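# Press a jar's lid down until it snaps on

## Task

A loose jar stands on the table with its lid resting on top. Push the lid down firmly until it has clicked onto the jar along its whole edge and sits level on the rim; if one side clicks first, push on the side still sitting higher. Never push on the lid with the wrist camera or its bracket, which project from the heel of the palm on the little-finger side; doing so counts as failure. At the end the jar must be upright on the table, neither jar nor lid may still be moving, and the result must hold without the robot's help, so release the lid and move the hand away.

## Robot and tools

Robot: a single arm carrying a five-finger right hand, with one wrist camera, cam_wrist (616x616 fisheye). The wrist has a force-torque sensor. No other cameras exist.

Frames. Result lines give the hand point in the scene frame: origin on the table top below the arm base, +z up, +y to the left when facing +x. Position is in metres, orientation as quaternion wxyz, with velocities in m/s and rad/s. The hand point sits 0.05 m in front of the palm, where index pad meets thumb tip in a pinch. Its own axes: +z along the straightened fingers, +y out of the palm, +x across the palm toward the little finger. Straight fingers extend 0.06-0.07 m past it along +z. The hand reaches 0.08 m to the little-finger side; on the thumb side 0.02 m if the thumb is turned in front of the palm, up to 0.09 m otherwise. The wrist bracket with the camera lies on the little-finger side, 0.03 m beyond the point along +y and 0.11 m across the palm: keep it off the lid. Pressing with fingertips or palm on the lid's high side, with the bracket pointed away, is the safe approach.

The row (used by execute_actions and move): exactly 14 numbers, each in [-1, 1], one list for the one arm: dx, dy, dz, rx, ry, rz, little, ring, middle, index, thumb_bend, thumb_turn, force_limit, speed.
- dx..rz are an offset, not a pose: a target measured from the hand point's pose in the latest result that reports it (before any such result in the scene, and for second or later calls within one reply, from where the robot is when the action begins). They are expressed in the hand point's own axes; 1.0 equals 0.6 m or 180 degrees; rx, ry, rz form one rotation vector. Every row in an action counts from that same base, not from the row before. All-zero offsets are not a pause: they pull the hand back to the base pose.
- little, ring, middle, index: absolute finger targets, +1 straight, -1 curled into the palm. thumb_bend: +1 straight, -1 fully bent. thumb_turn: +1 beside the palm, -1 in front of it. A pinch is near index -0.22, thumb_bend -0.75, thumb_turn -0.57.
- force_limit: closing force at which a motor halts, -1 about 0 N up to +1 about 10 N at the fingertip (15 N for thumb motors); opening ignores it. speed: -1 nearly still to +1 full (whole travel 0.6 s). Close slowly (-0.9 or less) for a gentle grip.

Tools.
- execute_actions {"actions": [...], "pictures": bool}. Empty list: just report state (with pictures). One action: {"rows": [[14 numbers], ...], "steps": n}, 1-15 rows, steps up to 15 (default 15), at least 3; each row lasts one 1/30 s step and the last one repeats. One wait: {"steps": n}, up to 300, counted from the previous result, so your thinking time is included. The last 3 steps of an action run after the result is taken, during your next reply.
- move {"target": row, "speed": m/s 0.002-0.5 (default 0.25; turning up to twice that in rad/s), "stop_force": N 9-40 optional}. Drives the hand point straight toward the target offset over 0.5-10 s (longer paths stop short). It does not avoid obstacles and can overshoot speed. Hand numbers go out at the start. With stop_force the path stops when the sensor sees that much extra push against the direction of travel for 2 steps, then backs off 2 steps and holds; the hold may briefly press up to twice as hard before easing. Only trust it on moves without rotation, and only at low speed. Omit it when lifting off something you press on. Result has a "move:" line: done, contact (stop_force ended it), off_target, moving, held or fault, plus limits (paced = pose clipped; held = some steps blocked) and the remaining distance.
- wait {"seconds": 0-10}: lets time pass, sending nothing new.
- zoom_image {"camera": "cam_wrist", "region": [x0, y0, x1, y1]}: pixel box of the latest image, at most 504x504, origin top-left.
- show_instructions {}: reference images.


Motion limits. Each step the commanded pose is clipped to within 100 mm and 16 degrees of the measured one; commands lag about 0.17 s; position wins over orientation. Check the reported pose and send the remainder if a far target was not reached. "pose unreachable" and HELD mark steps the clearance check altered or blocked.

Fingers. A motor moves only when its target changes by at least 0.01, then locks on arrival, on reaching force_limit, or after stalling. Result fields hand_measured, hand_stopped_by (moving, target, force, stalled, fault), hand_load_n (positive when pushed open), hand_force_limit, hand_speed list six values in row order.

Force and faults. Wrist force/torque are in the hand's axes; pressing on a surface reads as force pointing back into the arm; offset up to about 4 N, noise up to 2.4 N, saturation near 50 N. The arm is stiff: a target only slightly past contact can trip a stop. A joint torque over its limit (wrist joints 25.7 N m, others 138 N m) or 150 N external force halts the arm for 10 s. Motors holding load heat; MOTOR HOT appears from 70 °C and at 85 °C the brakes engage. Avoid slams, hard hits, tipping the jar, and knocking anything off the table; approach slowly, press with stop_force, then release and withdraw, and confirm both parts are still before finishing.

Each tool is called after "Emit:" by a JSON object that holds its "name" and its "arguments", one argument or row to a line.

Reference images:

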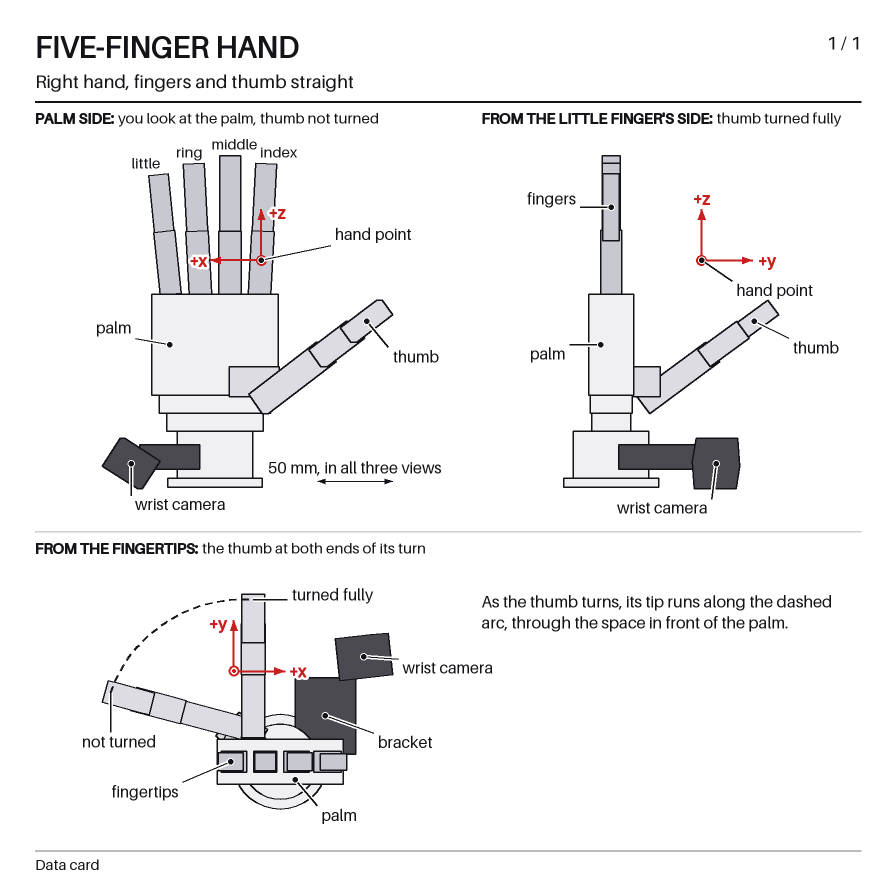

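## Session

I'll start by looking at the current state.

Emit:
{"name": "execute_actions", "arguments": {
  "actions": []
}}

Scene clock: 0.00 s of 5400.00 s.
end_effector_position=(+0.5382, +0.3133, +0.1574) hand_measured=(+1.000, +1.000, +1.000, +1.000, +1.000, +1.000) hand_load_n=(+0.0, +0.0, +0.0, +0.0, +0.0, +0.0) hand_stopped_by=(target, target, target, target, target, target) hand_force_limit=0.00 hand_speed=-0.80 end_effector_quat_wxyz=(-0.223, +0.308, +0.917, -0.118) end_effector_velocity=(+0.000, +0.000, -0.000) end_effector_angular_velocity=(+0.001, -0.001, +0.001)
Joint positions: [ 0.18  -0.48   0.75   1.823  1.509 -0.68 ]
Joint velocities: [ 0.     0.    -0.    -0.001 -0.    -0.001]
Motor temperatures (°C, as the motors report them): [29 31 31 40 35 36]
Wrist force (N, on the end effector, along its own x y z axes, offset not removed): no reading
Wrist torque (N m, same axes, about the end effector's origin, offset not removed): no reading
Hand target: +0.538, +0.313, +0.157; -0.223, +0.308, +0.917, -0.118

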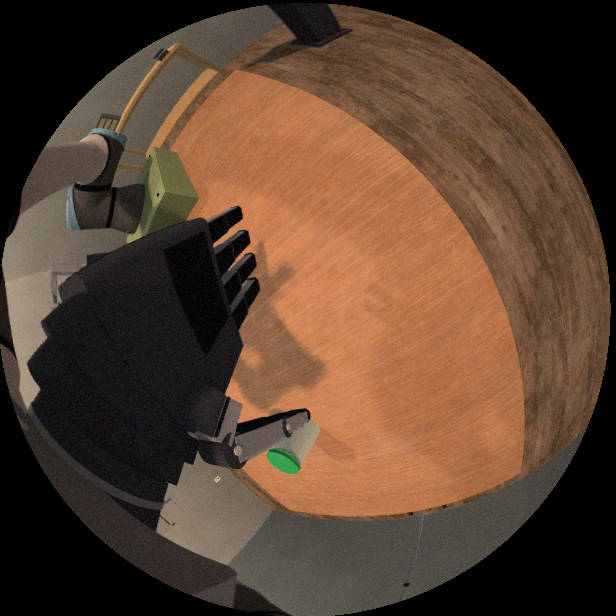

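Emit:
{"name": "zoom_image", "arguments": {
  "camera": "cam_wrist",
  "region": [240, 390, 360, 510]
}}

Region (240, 390, 360, 510) of cam_wrist's 616x616 image, scaled by 4.200, with more detail than that image has.

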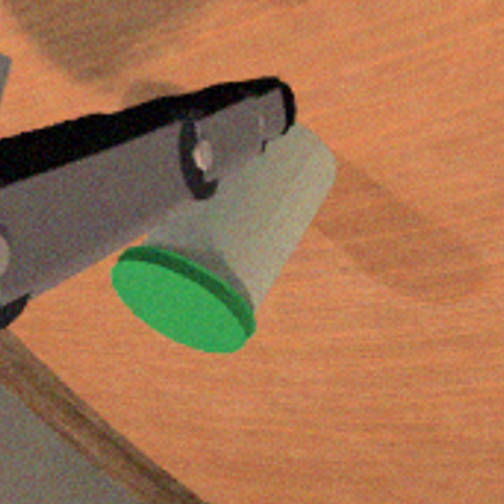

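Emit:
{"name": "move", "arguments": {
  "target": [-0.4857, -0.2041, -0.1288, -0.1608, -0.0495, 0.2871, -1, -1, -1, -1, 1, 1, 1, 0.6],
  "speed": 0.3
}}

Scene clock: 5.13 s of 5400.00 s.
end_effector_position=(+0.7193, +0.0438, +0.1701) hand_measured=(-1.000, -1.000, -1.000, -1.000, +1.000, +1.000) hand_load_n=(+0.0, +0.0, +0.0, +0.0, +0.0, +0.0) hand_stopped_by=(target, target, target, target, target, target) hand_force_limit=1.00 hand_speed=0.60 end_effector_quat_wxyz=(-0.000, +0.707, +0.707, +0.001) end_effector_velocity=(+0.002, -0.002, -0.000) end_effector_angular_velocity=(-0.002, -0.004, -0.006)
Joint positions: [-0.176 -0.526  0.69   1.424  1.56  -0.095]
Joint velocities: [-0.001  0.004 -0.007 -0.001  0.001  0.004]
Motor temperatures (°C, as the motors report them): [29 31 31 40 35 36]
Wrist force (N, on the end effector, along its own x y z axes, offset not removed): [-1.2 1.0 -1.1]
Wrist torque (N m, same axes, about the end effector's origin, offset not removed): [0.15 0.08 -0.07]
Hand target: +0.719, +0.044, +0.170; -0.000, +0.707, +0.707, +0.001
Off the commanded pose: 0.000 m, 0 deg.
Kept back: nothing.
move: done
camera_calibration (this result's frames):
cam_wrist: T_world_to_cam=[[0.994025, -0.097763, -0.0485432, -0.695864], [-0.0562259, -0.839804, 0.53997, -0.0155563], [-0.0935558, -0.534014, -0.840283, 0.364536], [0, 0, 0, 1]] pos_world=[0.724936, 0.113573, 0.280934]

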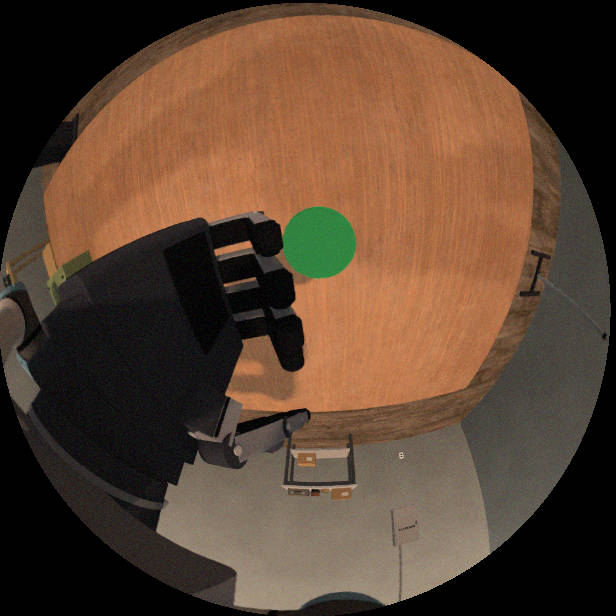

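Emit:
{"name": "zoom_image", "arguments": {
  "camera": "cam_wrist",
  "region": [200, 180, 400, 380]
}}

Emit:
{"name": "zoom_image", "arguments": {
  "camera": "cam_wrist",
  "region": [270, 192, 370, 292]
}}

Region (200, 180, 400, 380) of cam_wrist's 616x616 image, scaled by 2.520, with more detail than that image has.

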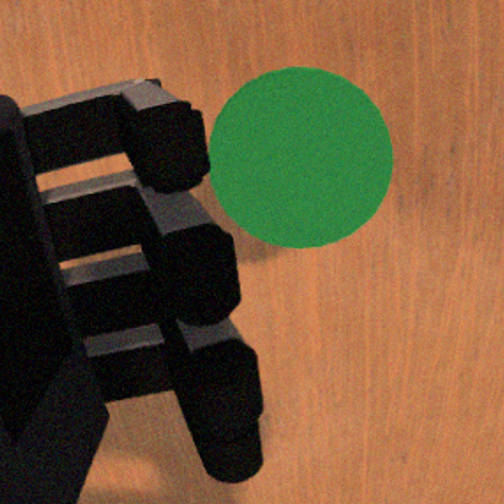

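Region (270, 192, 370, 292) of cam_wrist's 616x616 image, scaled by 5.040, with more detail than that image has.

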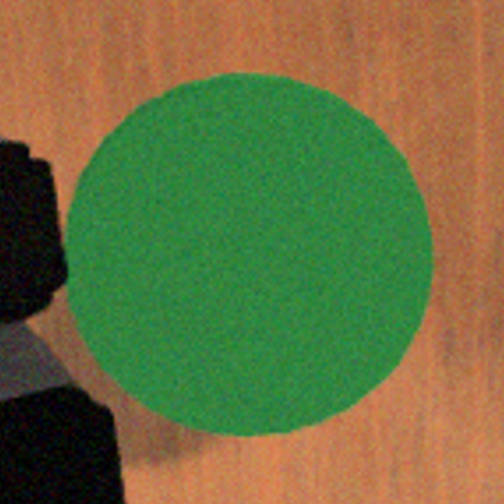

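Emit:
{"name": "zoom_image", "arguments": {
  "camera": "cam_wrist",
  "region": [195, 200, 315, 320]
}}

Emit:
{"name": "zoom_image", "arguments": {
  "camera": "cam_wrist",
  "region": [210, 270, 330, 390]
}}

Region (195, 200, 315, 320) of cam_wrist's 616x616 image, scaled by 4.200, with more detail than that image has.

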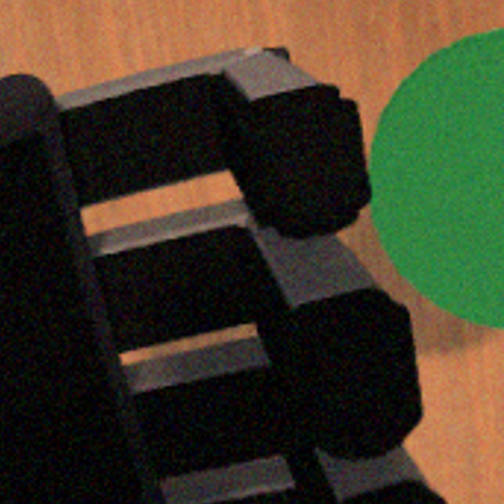

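Region (210, 270, 330, 390) of cam_wrist's 616x616 image, scaled by 4.200, with more detail than that image has.

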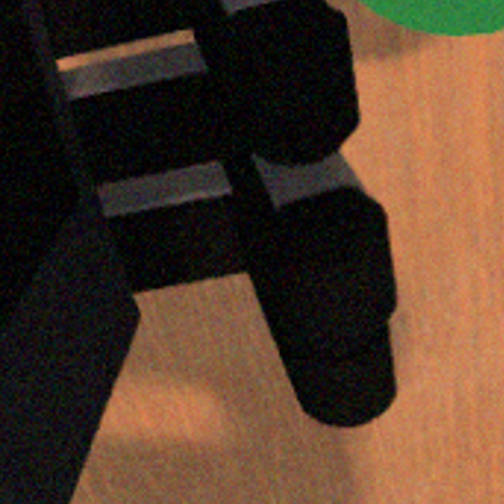

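Emit:
{"name": "move", "arguments": {
  "target": [-0.00717, 0.052, 0.0868, -0.0667, 0, 0, -1, -1, -1, -1, 1, 1, 1, 0.6],
  "speed": 0.15
}}

Scene clock: 10.30 s of 5400.00 s.
end_effector_position=(+0.7504, +0.0396, +0.1181) hand_measured=(-1.000, -1.000, -1.000, -1.000, +1.000, +1.000) hand_load_n=(+0.0, +0.0, +0.0, +0.0, +0.0, +0.0) hand_stopped_by=(target, target, target, target, target, target) hand_force_limit=1.00 hand_speed=0.60 end_effector_quat_wxyz=(+0.073, +0.703, +0.703, +0.075) end_effector_velocity=(+0.001, -0.000, -0.002) end_effector_angular_velocity=(+0.000, -0.008, -0.000)
Joint positions: [-0.185 -0.56   0.887  1.055  1.54  -0.099]
Joint velocities: [-0.    -0.001  0.007 -0.014 -0.001  0.   ]
Motor temperatures (°C, as the motors report them): [29 31 31 40 35 36]
Wrist force (N, on the end effector, along its own x y z axes, offset not removed): [0.5 1.3 -1.9]
Wrist torque (N m, same axes, about the end effector's origin, offset not removed): [0.36 -0.08 0.20]
Hand target: +0.751, +0.040, +0.118; +0.074, +0.703, +0.703, +0.075
Off the commanded pose: 0.000 m, 0 deg.
Kept back: nothing.
After step 90, 1.00 s passed at rest.
move: done
camera_calibration (this result's frames):
cam_wrist: T_world_to_cam=[[0.982455, -0.0982681, 0.158508, -0.745543], [-0.167344, -0.839679, 0.516658, 0.0968536], [0.0823251, -0.534119, -0.841391, 0.18974], [0, 0, 0, 1]] pos_world=[0.733051, 0.109407, 0.22778]

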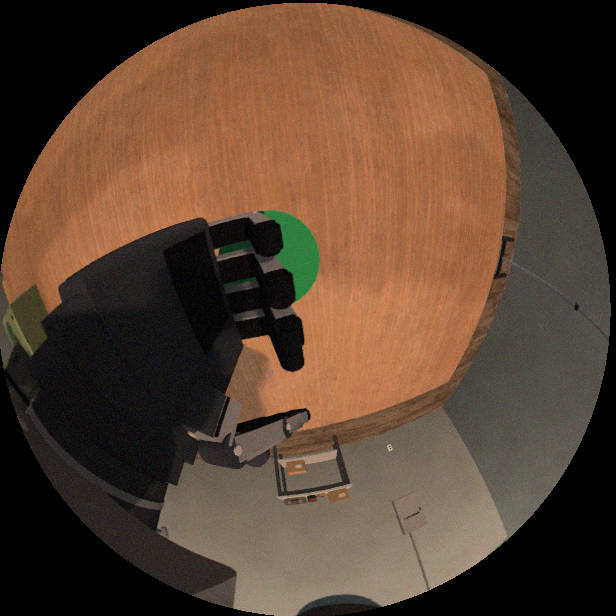

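Emit:
{"name": "zoom_image", "arguments": {
  "camera": "cam_wrist",
  "region": [200, 195, 340, 335]
}}

Region (200, 195, 340, 335) of cam_wrist's 616x616 image, scaled by 3.600, with more detail than that image has.

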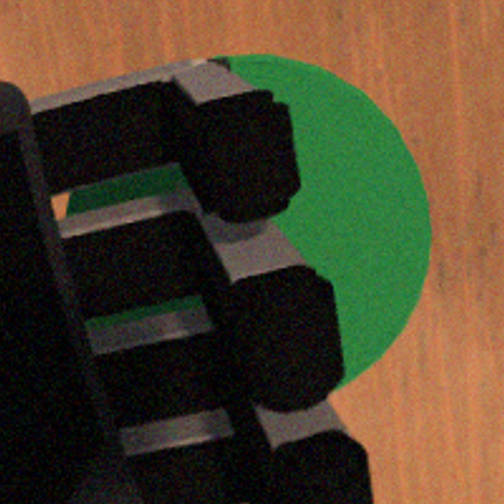

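Emit:
{"name": "move", "arguments": {
  "target": [0.0025, -0.00693, 0.0326, 0, 0, 0, -1, -1, -1, -1, 1, 1, 1, 0.6],
  "speed": 0.006,
  "stop_force": 25
}}

Scene clock: 12.80 s of 5400.00 s.
end_effector_position=(+0.7506, +0.0399, +0.1134) hand_measured=(-1.000, -1.000, -1.000, -1.000, +1.000, +1.000) hand_load_n=(-3.0, -2.0, -1.0, -3.0, +0.0, +0.0) hand_stopped_by=(target, target, target, target, target, target) hand_force_limit=1.00 hand_speed=0.60 end_effector_quat_wxyz=(+0.074, +0.703, +0.703, +0.075) end_effector_velocity=(-0.001, -0.000, +0.001) end_effector_angular_velocity=(+0.000, +0.004, -0.002)
Joint positions: [-0.184 -0.556  0.891  1.045  1.54  -0.098]
Joint velocities: [-0.    -0.001  0.     0.005  0.     0.002]
Motor temperatures (°C, as the motors report them): [29 31 31 40 35 36]
Wrist force (N, on the end effector, along its own x y z axes, offset not removed): [-1.2 5.6 -30.8]
Wrist torque (N m, same axes, about the end effector's origin, offset not removed): [1.23 0.55 0.29]
Hand target: +0.751, +0.040, +0.114; +0.074, +0.703, +0.703, +0.075
Off the commanded pose: 0.015 m, 0 deg.
Kept back: nothing.
move: contact
camera_calibration (this result's frames):
cam_wrist: T_world_to_cam=[[0.982309, -0.0982661, 0.159413, -0.7449], [-0.167821, -0.839659, 0.516536, 0.0999845], [0.0830943, -0.53415, -0.841296, 0.185366], [0, 0, 0, 1]] pos_world=[0.733099, 0.109768, 0.223049]

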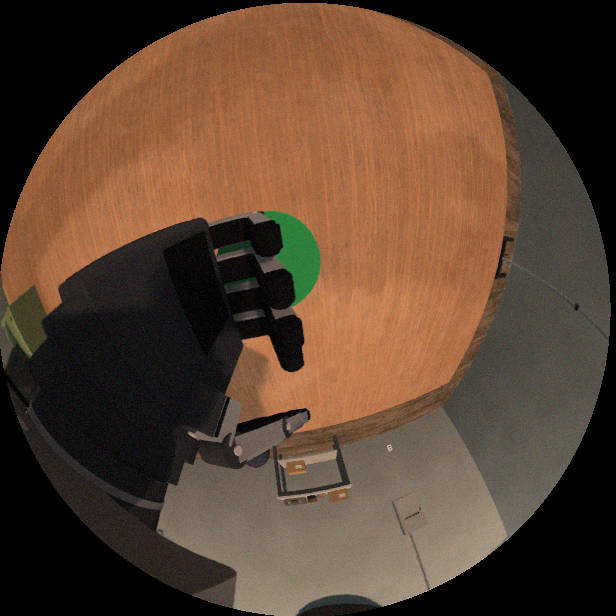

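Emit:
{"name": "execute_actions", "arguments": {
  "actions": [
    {"rows": [[0,-0.00003,0.00016,0,0,0,-1,-1,-1,-1,1,1,1,0.6],[0,-0.00007,0.00033,0,0,0,-1,-1,-1,-1,1,1,1,0.6],[0,-0.0001,0.00049,0,0,0,-1,-1,-1,-1,1,1,1,0.6],[0,-0.00014,0.00065,0,0,0,-1,-1,-1,-1,1,1,1,0.6],[0,-0.00017,0.00082,0,0,0,-1,-1,-1,-1,1,1,1,0.6],[0,-0.00021,0.00098,0,0,0,-1,-1,-1,-1,1,1,1,0.6],[0,-0.00024,0.00114,0,0,0,-1,-1,-1,-1,1,1,1,0.6],[0,-0.00028,0.0013,0,0,0,-1,-1,-1,-1,1,1,1,0.6],[0,-0.00031,0.00147,0,0,0,-1,-1,-1,-1,1,1,1,0.6],[0,-0.00035,0.00163,0,0,0,-1,-1,-1,-1,1,1,1,0.6]], "steps": 15}
  ],
  "pictures": false
}}

Scene clock: 13.60 s of 5400.00 s.
end_effector_position=(+0.7506, +0.0399, +0.1127) hand_measured=(-1.000, -1.000, -1.000, -1.000, +1.000, +1.000) hand_load_n=(-2.5, -1.0, +0.0, -2.5, +0.0, +0.0) hand_stopped_by=(target, target, target, target, target, target) hand_force_limit=1.00 hand_speed=0.60 end_effector_quat_wxyz=(+0.074, +0.703, +0.703, +0.075) end_effector_velocity=(-0.000, -0.000, -0.003) end_effector_angular_velocity=(+0.000, +0.000, +0.000)
Joint positions: [-0.184 -0.555  0.892  1.044  1.54  -0.098]
Joint velocities: [-0.     0.002  0.003 -0.005 -0.    -0.   ]
Motor temperatures (°C, as the motors report them): [29 31 31 40 35 36]
Wrist force (N, on the end effector, along its own x y z axes, offset not removed): [-5.7 3.2 -26.3]
Wrist torque (N m, same axes, about the end effector's origin, offset not removed): [0.99 0.97 -0.14]
Steps of this call (steps 1 to 12: nothing new was sent; steps 13 to 24: the first 12 steps of this action). Readings (end_effector_position | what the end effector reports):
13: (+0.7505, +0.0400, +0.1137) | hand_measured=(-1.000, -1.000, -1.000, -1.000, +1.000, +1.000) hand_load_n=(-2.0, -1.0, -0.5, -2.0, +0.0, +0.0) hand_stopped_by=(target, target, target, target, target, target) hand_force_limit=1.00 hand_speed=0.60
14: (+0.7505, +0.0400, +0.1137) | hand_measured=(-1.000, -1.000, -1.000, -1.000, +1.000, +1.000) hand_load_n=(-2.0, -1.0, -0.5, -2.0, +0.0, +0.0) hand_stopped_by=(target, target, target, target, target, target) hand_force_limit=1.00 hand_speed=0.60
16: (+0.7505, +0.0400, +0.1137) | hand_measured=(-1.000, -1.000, -1.000, -1.000, +1.000, +1.000) hand_load_n=(-2.0, -1.0, -0.5, -2.0, +0.0, +0.0) hand_stopped_by=(target, target, target, target, target, target) hand_force_limit=1.00 hand_speed=0.60
20: (+0.7507, +0.0399, +0.1133) | hand_measured=(-1.000, -1.000, -1.000, -1.000, +1.000, +1.000) hand_load_n=(-2.5, -1.5, -1.0, -2.5, +0.0, +0.0) hand_stopped_by=(target, target, target, target, target, target) hand_force_limit=1.00 hand_speed=0.60
24: the state above

Emit:
{"name": "move", "arguments": {
  "target": [0, -0.00277, 0.01304, 0, 0, 0, -1, -1, -1, -1, 1, 1, 1, 0.6],
  "speed": 0.004,
  "stop_force": 25
}}

Scene clock: 14.50 s of 5400.00 s.
end_effector_position=(+0.7506, +0.0399, +0.1111) hand_measured=(-1.000, -1.000, -1.000, -1.000, +1.000, +1.000) hand_load_n=(-4.0, -3.0, -2.5, -3.0, +0.0, +0.0) hand_stopped_by=(target, target, target, target, target, target) hand_force_limit=1.00 hand_speed=0.60 end_effector_quat_wxyz=(+0.074, +0.703, +0.703, +0.075) end_effector_velocity=(-0.000, +0.000, -0.000) end_effector_angular_velocity=(+0.000, +0.001, +0.000)
Joint positions: [-0.184 -0.554  0.893  1.041  1.54  -0.098]
Joint velocities: [ 0.     0.    -0.     0.001 -0.    -0.   ]
Motor temperatures (°C, as the motors report them): [29 31 31 40 35 36]
Wrist force (N, on the end effector, along its own x y z axes, offset not removed): [0.5 -0.7 -50.0]
Wrist torque (N m, same axes, about the end effector's origin, offset not removed): [1.72 1.35 0.14]
Hand target: +0.751, +0.040, +0.111; +0.074, +0.703, +0.703, +0.075
Off your previous action's commanded pose: 0.000 m, 0 deg at its last step (step 3 of this call).
Off the commanded pose: 0.006 m, 0 deg.
Kept back: nothing.
move: contact
camera_calibration (this result's frames):
cam_wrist: T_world_to_cam=[[0.98229, -0.0982632, 0.159534, -0.744564], [-0.167884, -0.839654, 0.516523, 0.101221], [0.0831984, -0.534159, -0.84128, 0.183316], [0, 0, 0, 1]] pos_world=[0.73312, 0.109747, 0.220721]

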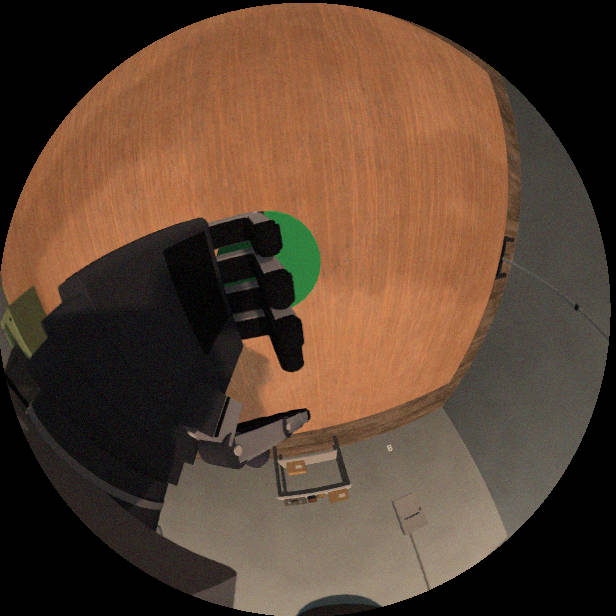

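Emit:
{"name": "execute_actions", "arguments": {
  "actions": [
    {"rows": [[0,0.00045,-0.00212,0,0,0,-1,-1,-1,-1,1,1,1,0.6],[0,0.0009,-0.00424,0,0,0,-1,-1,-1,-1,1,1,1,0.6],[0,0.00135,-0.00636,0,0,0,-1,-1,-1,-1,1,1,1,0.6],[0,0.0018,-0.00848,0,0,0,-1,-1,-1,-1,1,1,1,0.6],[0,0.00225,-0.0106,0,0,0,-1,-1,-1,-1,1,1,1,0.6],[0,0.00225,-0.0106,0,0,0,-1,-1,-1,-1,1,1,1,0.6],[0,0.00633,-0.00973,0,0,0,-1,-1,-1,-1,1,1,1,0.6],[0,0.0104,-0.00887,0,0,0,-1,-1,-1,-1,1,1,1,0.6],[0,0.01448,-0.008,0,0,0,-1,-1,-1,-1,1,1,1,0.6],[0,0.01855,-0.00714,0,0,0,-1,-1,-1,-1,1,1,1,0.6],[0,0.02263,-0.00627,0,0,0,-1,-1,-1,-1,1,1,1,0.6],[0,0.0267,-0.0054,0,0,0,-1,-1,-1,-1,1,1,1,0.6],[0,0.03078,-0.00454,0,0,0,-1,-1,-1,-1,1,1,1,0.6],[0,0.03485,-0.00367,0,0,0,-1,-1,-1,-1,1,1,1,0.6]], "steps": 15}
  ],
  "pictures": false
}}

Emit:
{"name": "move", "arguments": {
  "target": [0, -0.0035, 0.0163, 0, 0, 0, -1, -1, -1, -1, 1, 1, 1, 0.6],
  "speed": 0.005,
  "stop_force": 30
}}

Scene clock: 15.67 s of 5400.00 s.
end_effector_position=(+0.7565, +0.0399, +0.1169) hand_measured=(-1.000, -1.000, -1.000, -1.000, +1.000, +1.000) hand_load_n=(+0.0, +0.0, +0.0, +0.0, +0.0, +0.0) hand_stopped_by=(target, target, target, target, target, target) hand_force_limit=1.00 hand_speed=0.60 end_effector_quat_wxyz=(+0.074, +0.703, +0.703, +0.075) end_effector_velocity=(+0.056, +0.001, +0.004) end_effector_angular_velocity=(+0.000, -0.007, +0.002)
Joint positions: [-0.184 -0.542  0.854  1.068  1.54  -0.097]
Joint velocities: [ 0.009  0.162 -0.329  0.159  0.001  0.008]
Motor temperatures (°C, as the motors report them): [29 31 31 40 35 36]
Wrist force (N, on the end effector, along its own x y z axes, offset not removed): [0.3 2.6 -2.0]
Wrist torque (N m, same axes, about the end effector's origin, offset not removed): [0.49 -0.01 0.21]
Steps of this call (steps 1 to 23: nothing new was sent; steps 24 to 35: the first 12 steps of this action). Readings (end_effector_position | what the end effector reports):
24: (+0.7506, +0.0399, +0.1113) | hand_measured=(-1.000, -1.000, -1.000, -1.000, +1.000, +1.000) hand_load_n=(-3.5, -2.0, -1.5, -2.5, +0.0, +0.0) hand_stopped_by=(target, target, target, target, target, target) hand_force_limit=1.00 hand_speed=0.60
25: (+0.7506, +0.0399, +0.1115) | hand_measured=(-1.000, -1.000, -1.000, -1.000, +1.000, +1.000) hand_load_n=(-3.5, -2.0, -1.5, -2.5, +0.0, +0.0) hand_stopped_by=(target, target, target, target, target, target) hand_force_limit=1.00 hand_speed=0.60
27: (+0.7506, +0.0399, +0.1124) | hand_measured=(-1.000, -1.000, -1.000, -1.000, +1.000, +1.000) hand_load_n=(-1.5, -0.5, +0.0, -1.0, +0.0, +0.0) hand_stopped_by=(target, target, target, target, target, target) hand_force_limit=1.00 hand_speed=0.60
31: (+0.7509, +0.0399, +0.1158) | hand_measured=(-1.000, -1.000, -1.000, -1.000, +1.000, +1.000) hand_load_n=(+0.0, +0.0, +0.0, +0.0, +0.0, +0.0) hand_stopped_by=(target, target, target, target, target, target) hand_force_limit=1.00 hand_speed=0.60
35: the state above

Scene clock: 17.87 s of 5400.00 s.
end_effector_position=(+0.7700, +0.0400, +0.1111) hand_measured=(-1.000, -1.000, -1.000, -1.000, +1.000, +1.000) hand_load_n=(-4.5, -3.0, -2.5, -3.0, +0.0, +0.0) hand_stopped_by=(target, target, target, target, target, target) hand_force_limit=1.00 hand_speed=0.60 end_effector_quat_wxyz=(+0.075, +0.703, +0.703, +0.076) end_effector_velocity=(-0.001, +0.000, +0.001) end_effector_angular_velocity=(+0.000, +0.004, +0.000)
Joint positions: [-0.181 -0.496  0.78   1.094  1.54  -0.095]
Joint velocities: [-0.    -0.002 -0.     0.006  0.    -0.   ]
Motor temperatures (°C, as the motors report them): [29 31 31 40 35 36]
Wrist force (N, on the end effector, along its own x y z axes, offset not removed): [-1.6 5.5 -48.0]
Wrist torque (N m, same axes, about the end effector's origin, offset not removed): [1.74 1.65 0.20]
Hand target: +0.770, +0.040, +0.111; +0.075, +0.703, +0.703, +0.076
Off your previous action's commanded pose: 0.008 m, 0 deg at its last step (step 3 of this call).
Off the commanded pose: 0.003 m, 0 deg.
Kept back: nothing.
move: contact
camera_calibration (this result's frames):
cam_wrist: T_world_to_cam=[[0.981902, -0.0979606, 0.162089, -0.763565], [-0.16895, -0.83982, 0.515906, 0.105409], [0.0855871, -0.533954, -0.841171, 0.179843], [0, 0, 0, 1]] pos_world=[0.752162, 0.109753, 0.220664]

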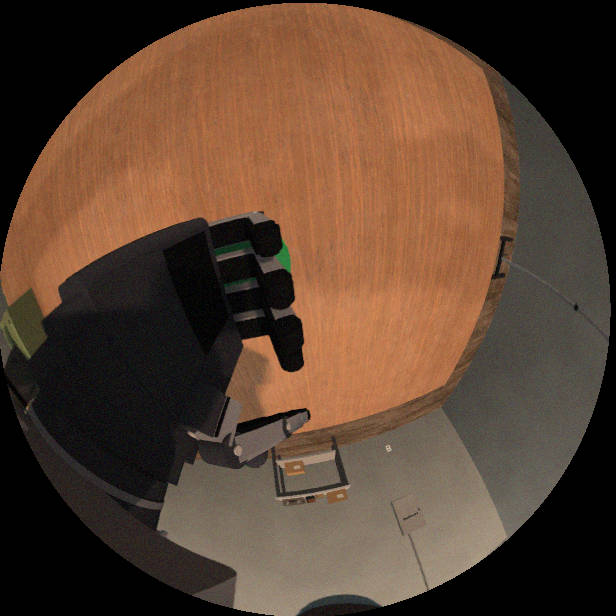

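Emit:
{"name": "move", "arguments": {
  "target": [0, 0.00416, -0.01956, 0, 0, 0, -1, -1, -1, -1, 1, 1, 1, 0.6],
  "speed": 0.05
}}

Emit:
{"name": "move", "arguments": {
  "target": [0.0667, -0.1793, -0.0381, 0, 0, 0, -1, -1, -1, -1, 1, 1, 1, 0.6],
  "speed": 0.25
}}

Emit:
{"name": "move", "arguments": {
  "target": [0.0333, -0.0929, 0.1166, 0, 0, 0, -1, -1, -1, -1, 1, 1, 1, 0.6],
  "speed": 0.2
}}

Scene clock: 19.47 s of 5400.00 s.
end_effector_position=(+0.7699, +0.0399, +0.1229) hand_measured=(-1.000, -1.000, -1.000, -1.000, +1.000, +1.000) hand_load_n=(+0.0, +0.0, +0.0, +0.0, +0.0, +0.0) hand_stopped_by=(target, target, target, target, target, target) hand_force_limit=1.00 hand_speed=0.60 end_effector_quat_wxyz=(+0.075, +0.703, +0.703, +0.076) end_effector_velocity=(+0.001, +0.000, +0.001) end_effector_angular_velocity=(-0.000, -0.001, +0.001)
Joint positions: [-0.182 -0.507  0.769  1.115  1.54  -0.095]
Joint velocities: [-0.    -0.001 -0.002  0.002 -0.    -0.001]
Motor temperatures (°C, as the motors report them): [29 31 31 40 35 36]
Wrist force (N, on the end effector, along its own x y z axes, offset not removed): [0.0 -0.1 -1.0]
Wrist torque (N m, same axes, about the end effector's origin, offset not removed): [0.04 -0.03 0.04]
Hand target: +0.770, +0.040, +0.123; +0.075, +0.703, +0.703, +0.076
Off the commanded pose: 0.000 m, 0 deg.
Kept back: nothing.
move: done
camera_calibration (this result's frames):
cam_wrist: T_world_to_cam=[[0.981892, -0.0980514, 0.16209, -0.765396], [-0.169029, -0.839795, 0.51592, 0.0993454], [0.0855357, -0.533976, -0.841162, 0.189787], [0, 0, 0, 1]] pos_world=[0.752096, 0.109724, 0.232451]

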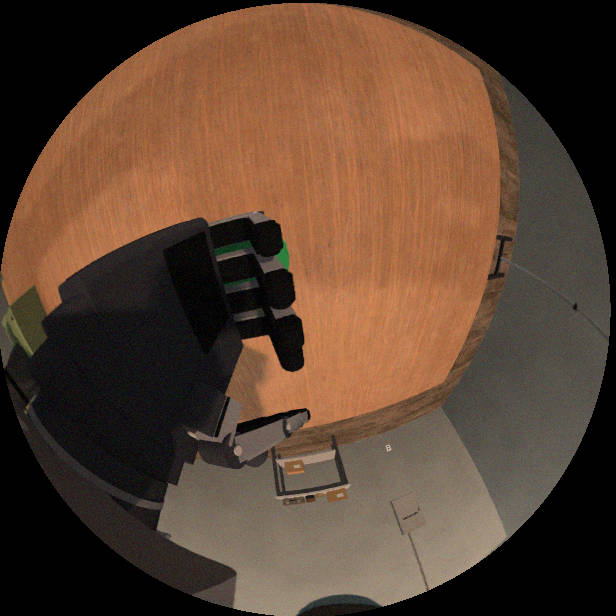

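Scene clock: 20.57 s of 5400.00 s.
end_effector_position=(+0.6600, +0.0799, +0.1223) hand_measured=(-1.000, -1.000, -1.000, -1.000, +1.000, +1.000) hand_load_n=(+0.0, +0.0, +0.0, +0.0, +0.0, +0.0) hand_stopped_by=(target, target, target, target, target, target) hand_force_limit=1.00 hand_speed=0.60 end_effector_quat_wxyz=(+0.075, +0.703, +0.703, +0.076) end_effector_velocity=(-0.001, +0.001, +0.000) end_effector_angular_velocity=(+0.001, -0.004, +0.000)
Joint positions: [-0.128 -0.778  1.289  0.865  1.55  -0.043]
Joint velocities: [ 0.001 -0.006  0.009 -0.007 -0.001  0.001]
Motor temperatures (°C, as the motors report them): [29 31 31 40 35 36]
Wrist force (N, on the end effector, along its own x y z axes, offset not removed): [-0.6 0.6 0.4]
Wrist torque (N m, same axes, about the end effector's origin, offset not removed): [0.12 0.01 0.04]
Hand target: +0.660, +0.080, +0.122; +0.075, +0.703, +0.703, +0.076
Off the commanded pose: 0.000 m, 0 deg.
Kept back: nothing.
move: done
camera_calibration (this result's frames):
cam_wrist: T_world_to_cam=[[0.981935, -0.0980486, 0.161836, -0.653421], [-0.168917, -0.83965, 0.516193, 0.114522], [0.0852735, -0.534204, -0.841043, 0.220201], [0, 0, 0, 1]] pos_world=[0.642184, 0.149723, 0.23183]

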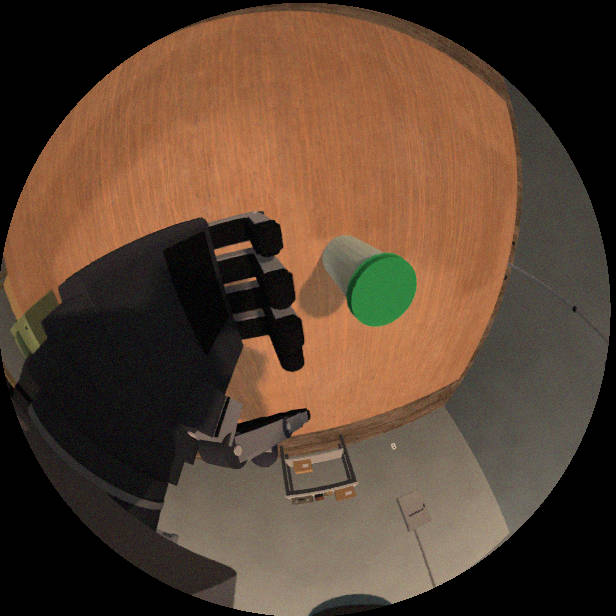

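Scene clock: 21.60 s of 5400.00 s.
end_effector_position=(+0.6205, +0.1000, +0.0423) hand_measured=(-1.000, -1.000, -1.000, -1.000, +1.000, +1.000) hand_load_n=(+0.0, +0.0, +0.0, +0.0, +0.0, +0.0) hand_stopped_by=(target, target, target, target, target, target) hand_force_limit=1.00 hand_speed=0.60 end_effector_quat_wxyz=(+0.075, +0.703, +0.703, +0.076) end_effector_velocity=(-0.000, +0.000, -0.001) end_effector_angular_velocity=(-0.001, -0.002, +0.001)
Joint positions: [-0.091 -0.74   1.461  0.654  1.558 -0.007]
Joint velocities: [ 0.001  0.001  0.003 -0.006  0.    -0.   ]
Motor temperatures (°C, as the motors report them): [29 31 31 40 35 36]
Wrist force (N, on the end effector, along its own x y z axes, offset not removed): [1.3 0.3 -2.7]
Wrist torque (N m, same axes, about the end effector's origin, offset not removed): [0.19 -0.10 0.16]
Hand target: +0.620, +0.100, +0.042; +0.075, +0.703, +0.703, +0.076
Off the commanded pose: 0.000 m, 0 deg.
Kept back: nothing.
move: done
camera_calibration (this result's frames):
cam_wrist: T_world_to_cam=[[0.981943, -0.0980258, 0.161799, -0.599723], [-0.168892, -0.839565, 0.516339, 0.165971], [0.0852263, -0.534342, -0.840961, 0.167063], [0, 0, 0, 1]] pos_world=[0.602686, 0.169824, 0.151831]

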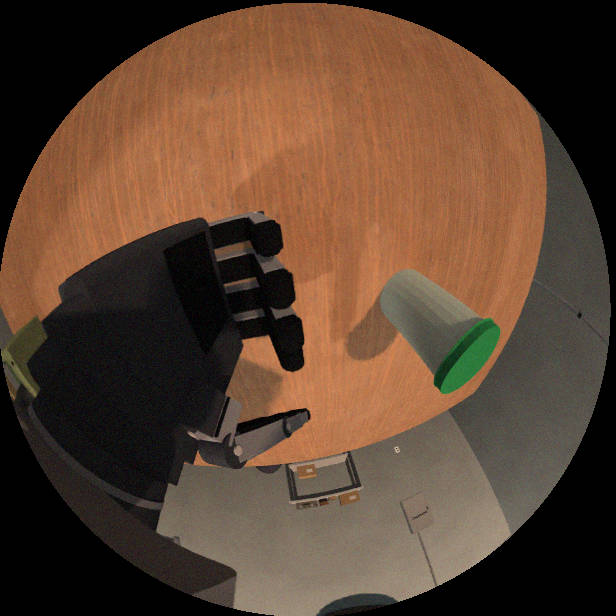

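Emit:
{"name": "zoom_image", "arguments": {
  "camera": "cam_wrist",
  "region": [410, 300, 520, 410]
}}

Emit:
{"name": "zoom_image", "arguments": {
  "camera": "cam_wrist",
  "region": [365, 255, 515, 405]
}}

Region (410, 300, 520, 410) of cam_wrist's 616x616 image, scaled by 4.582, with more detail than that image has.

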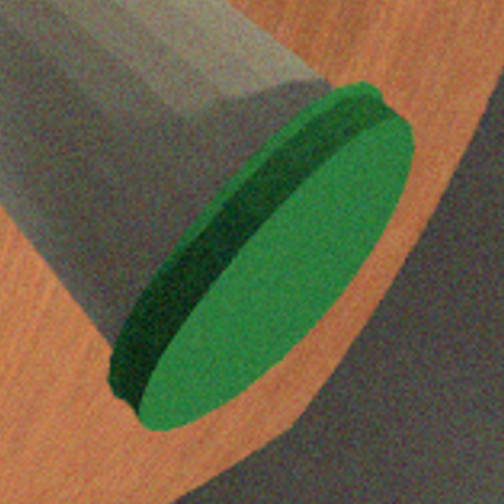

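Region (365, 255, 515, 405) of cam_wrist's 616x616 image, scaled by 3.360, with more detail than that image has.

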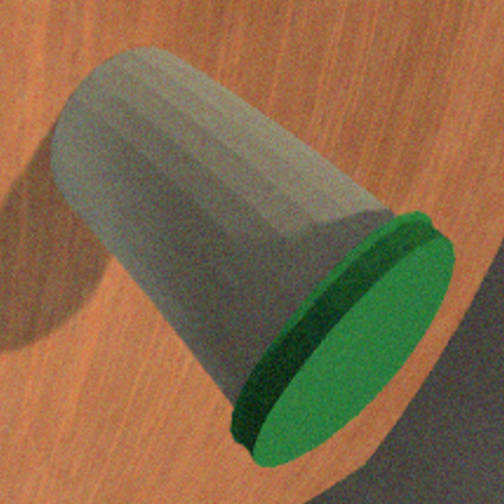

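Emit:
{"name": "finished_scene", "arguments": {
  "scene": 1
}}

The scene is finished: the task was done.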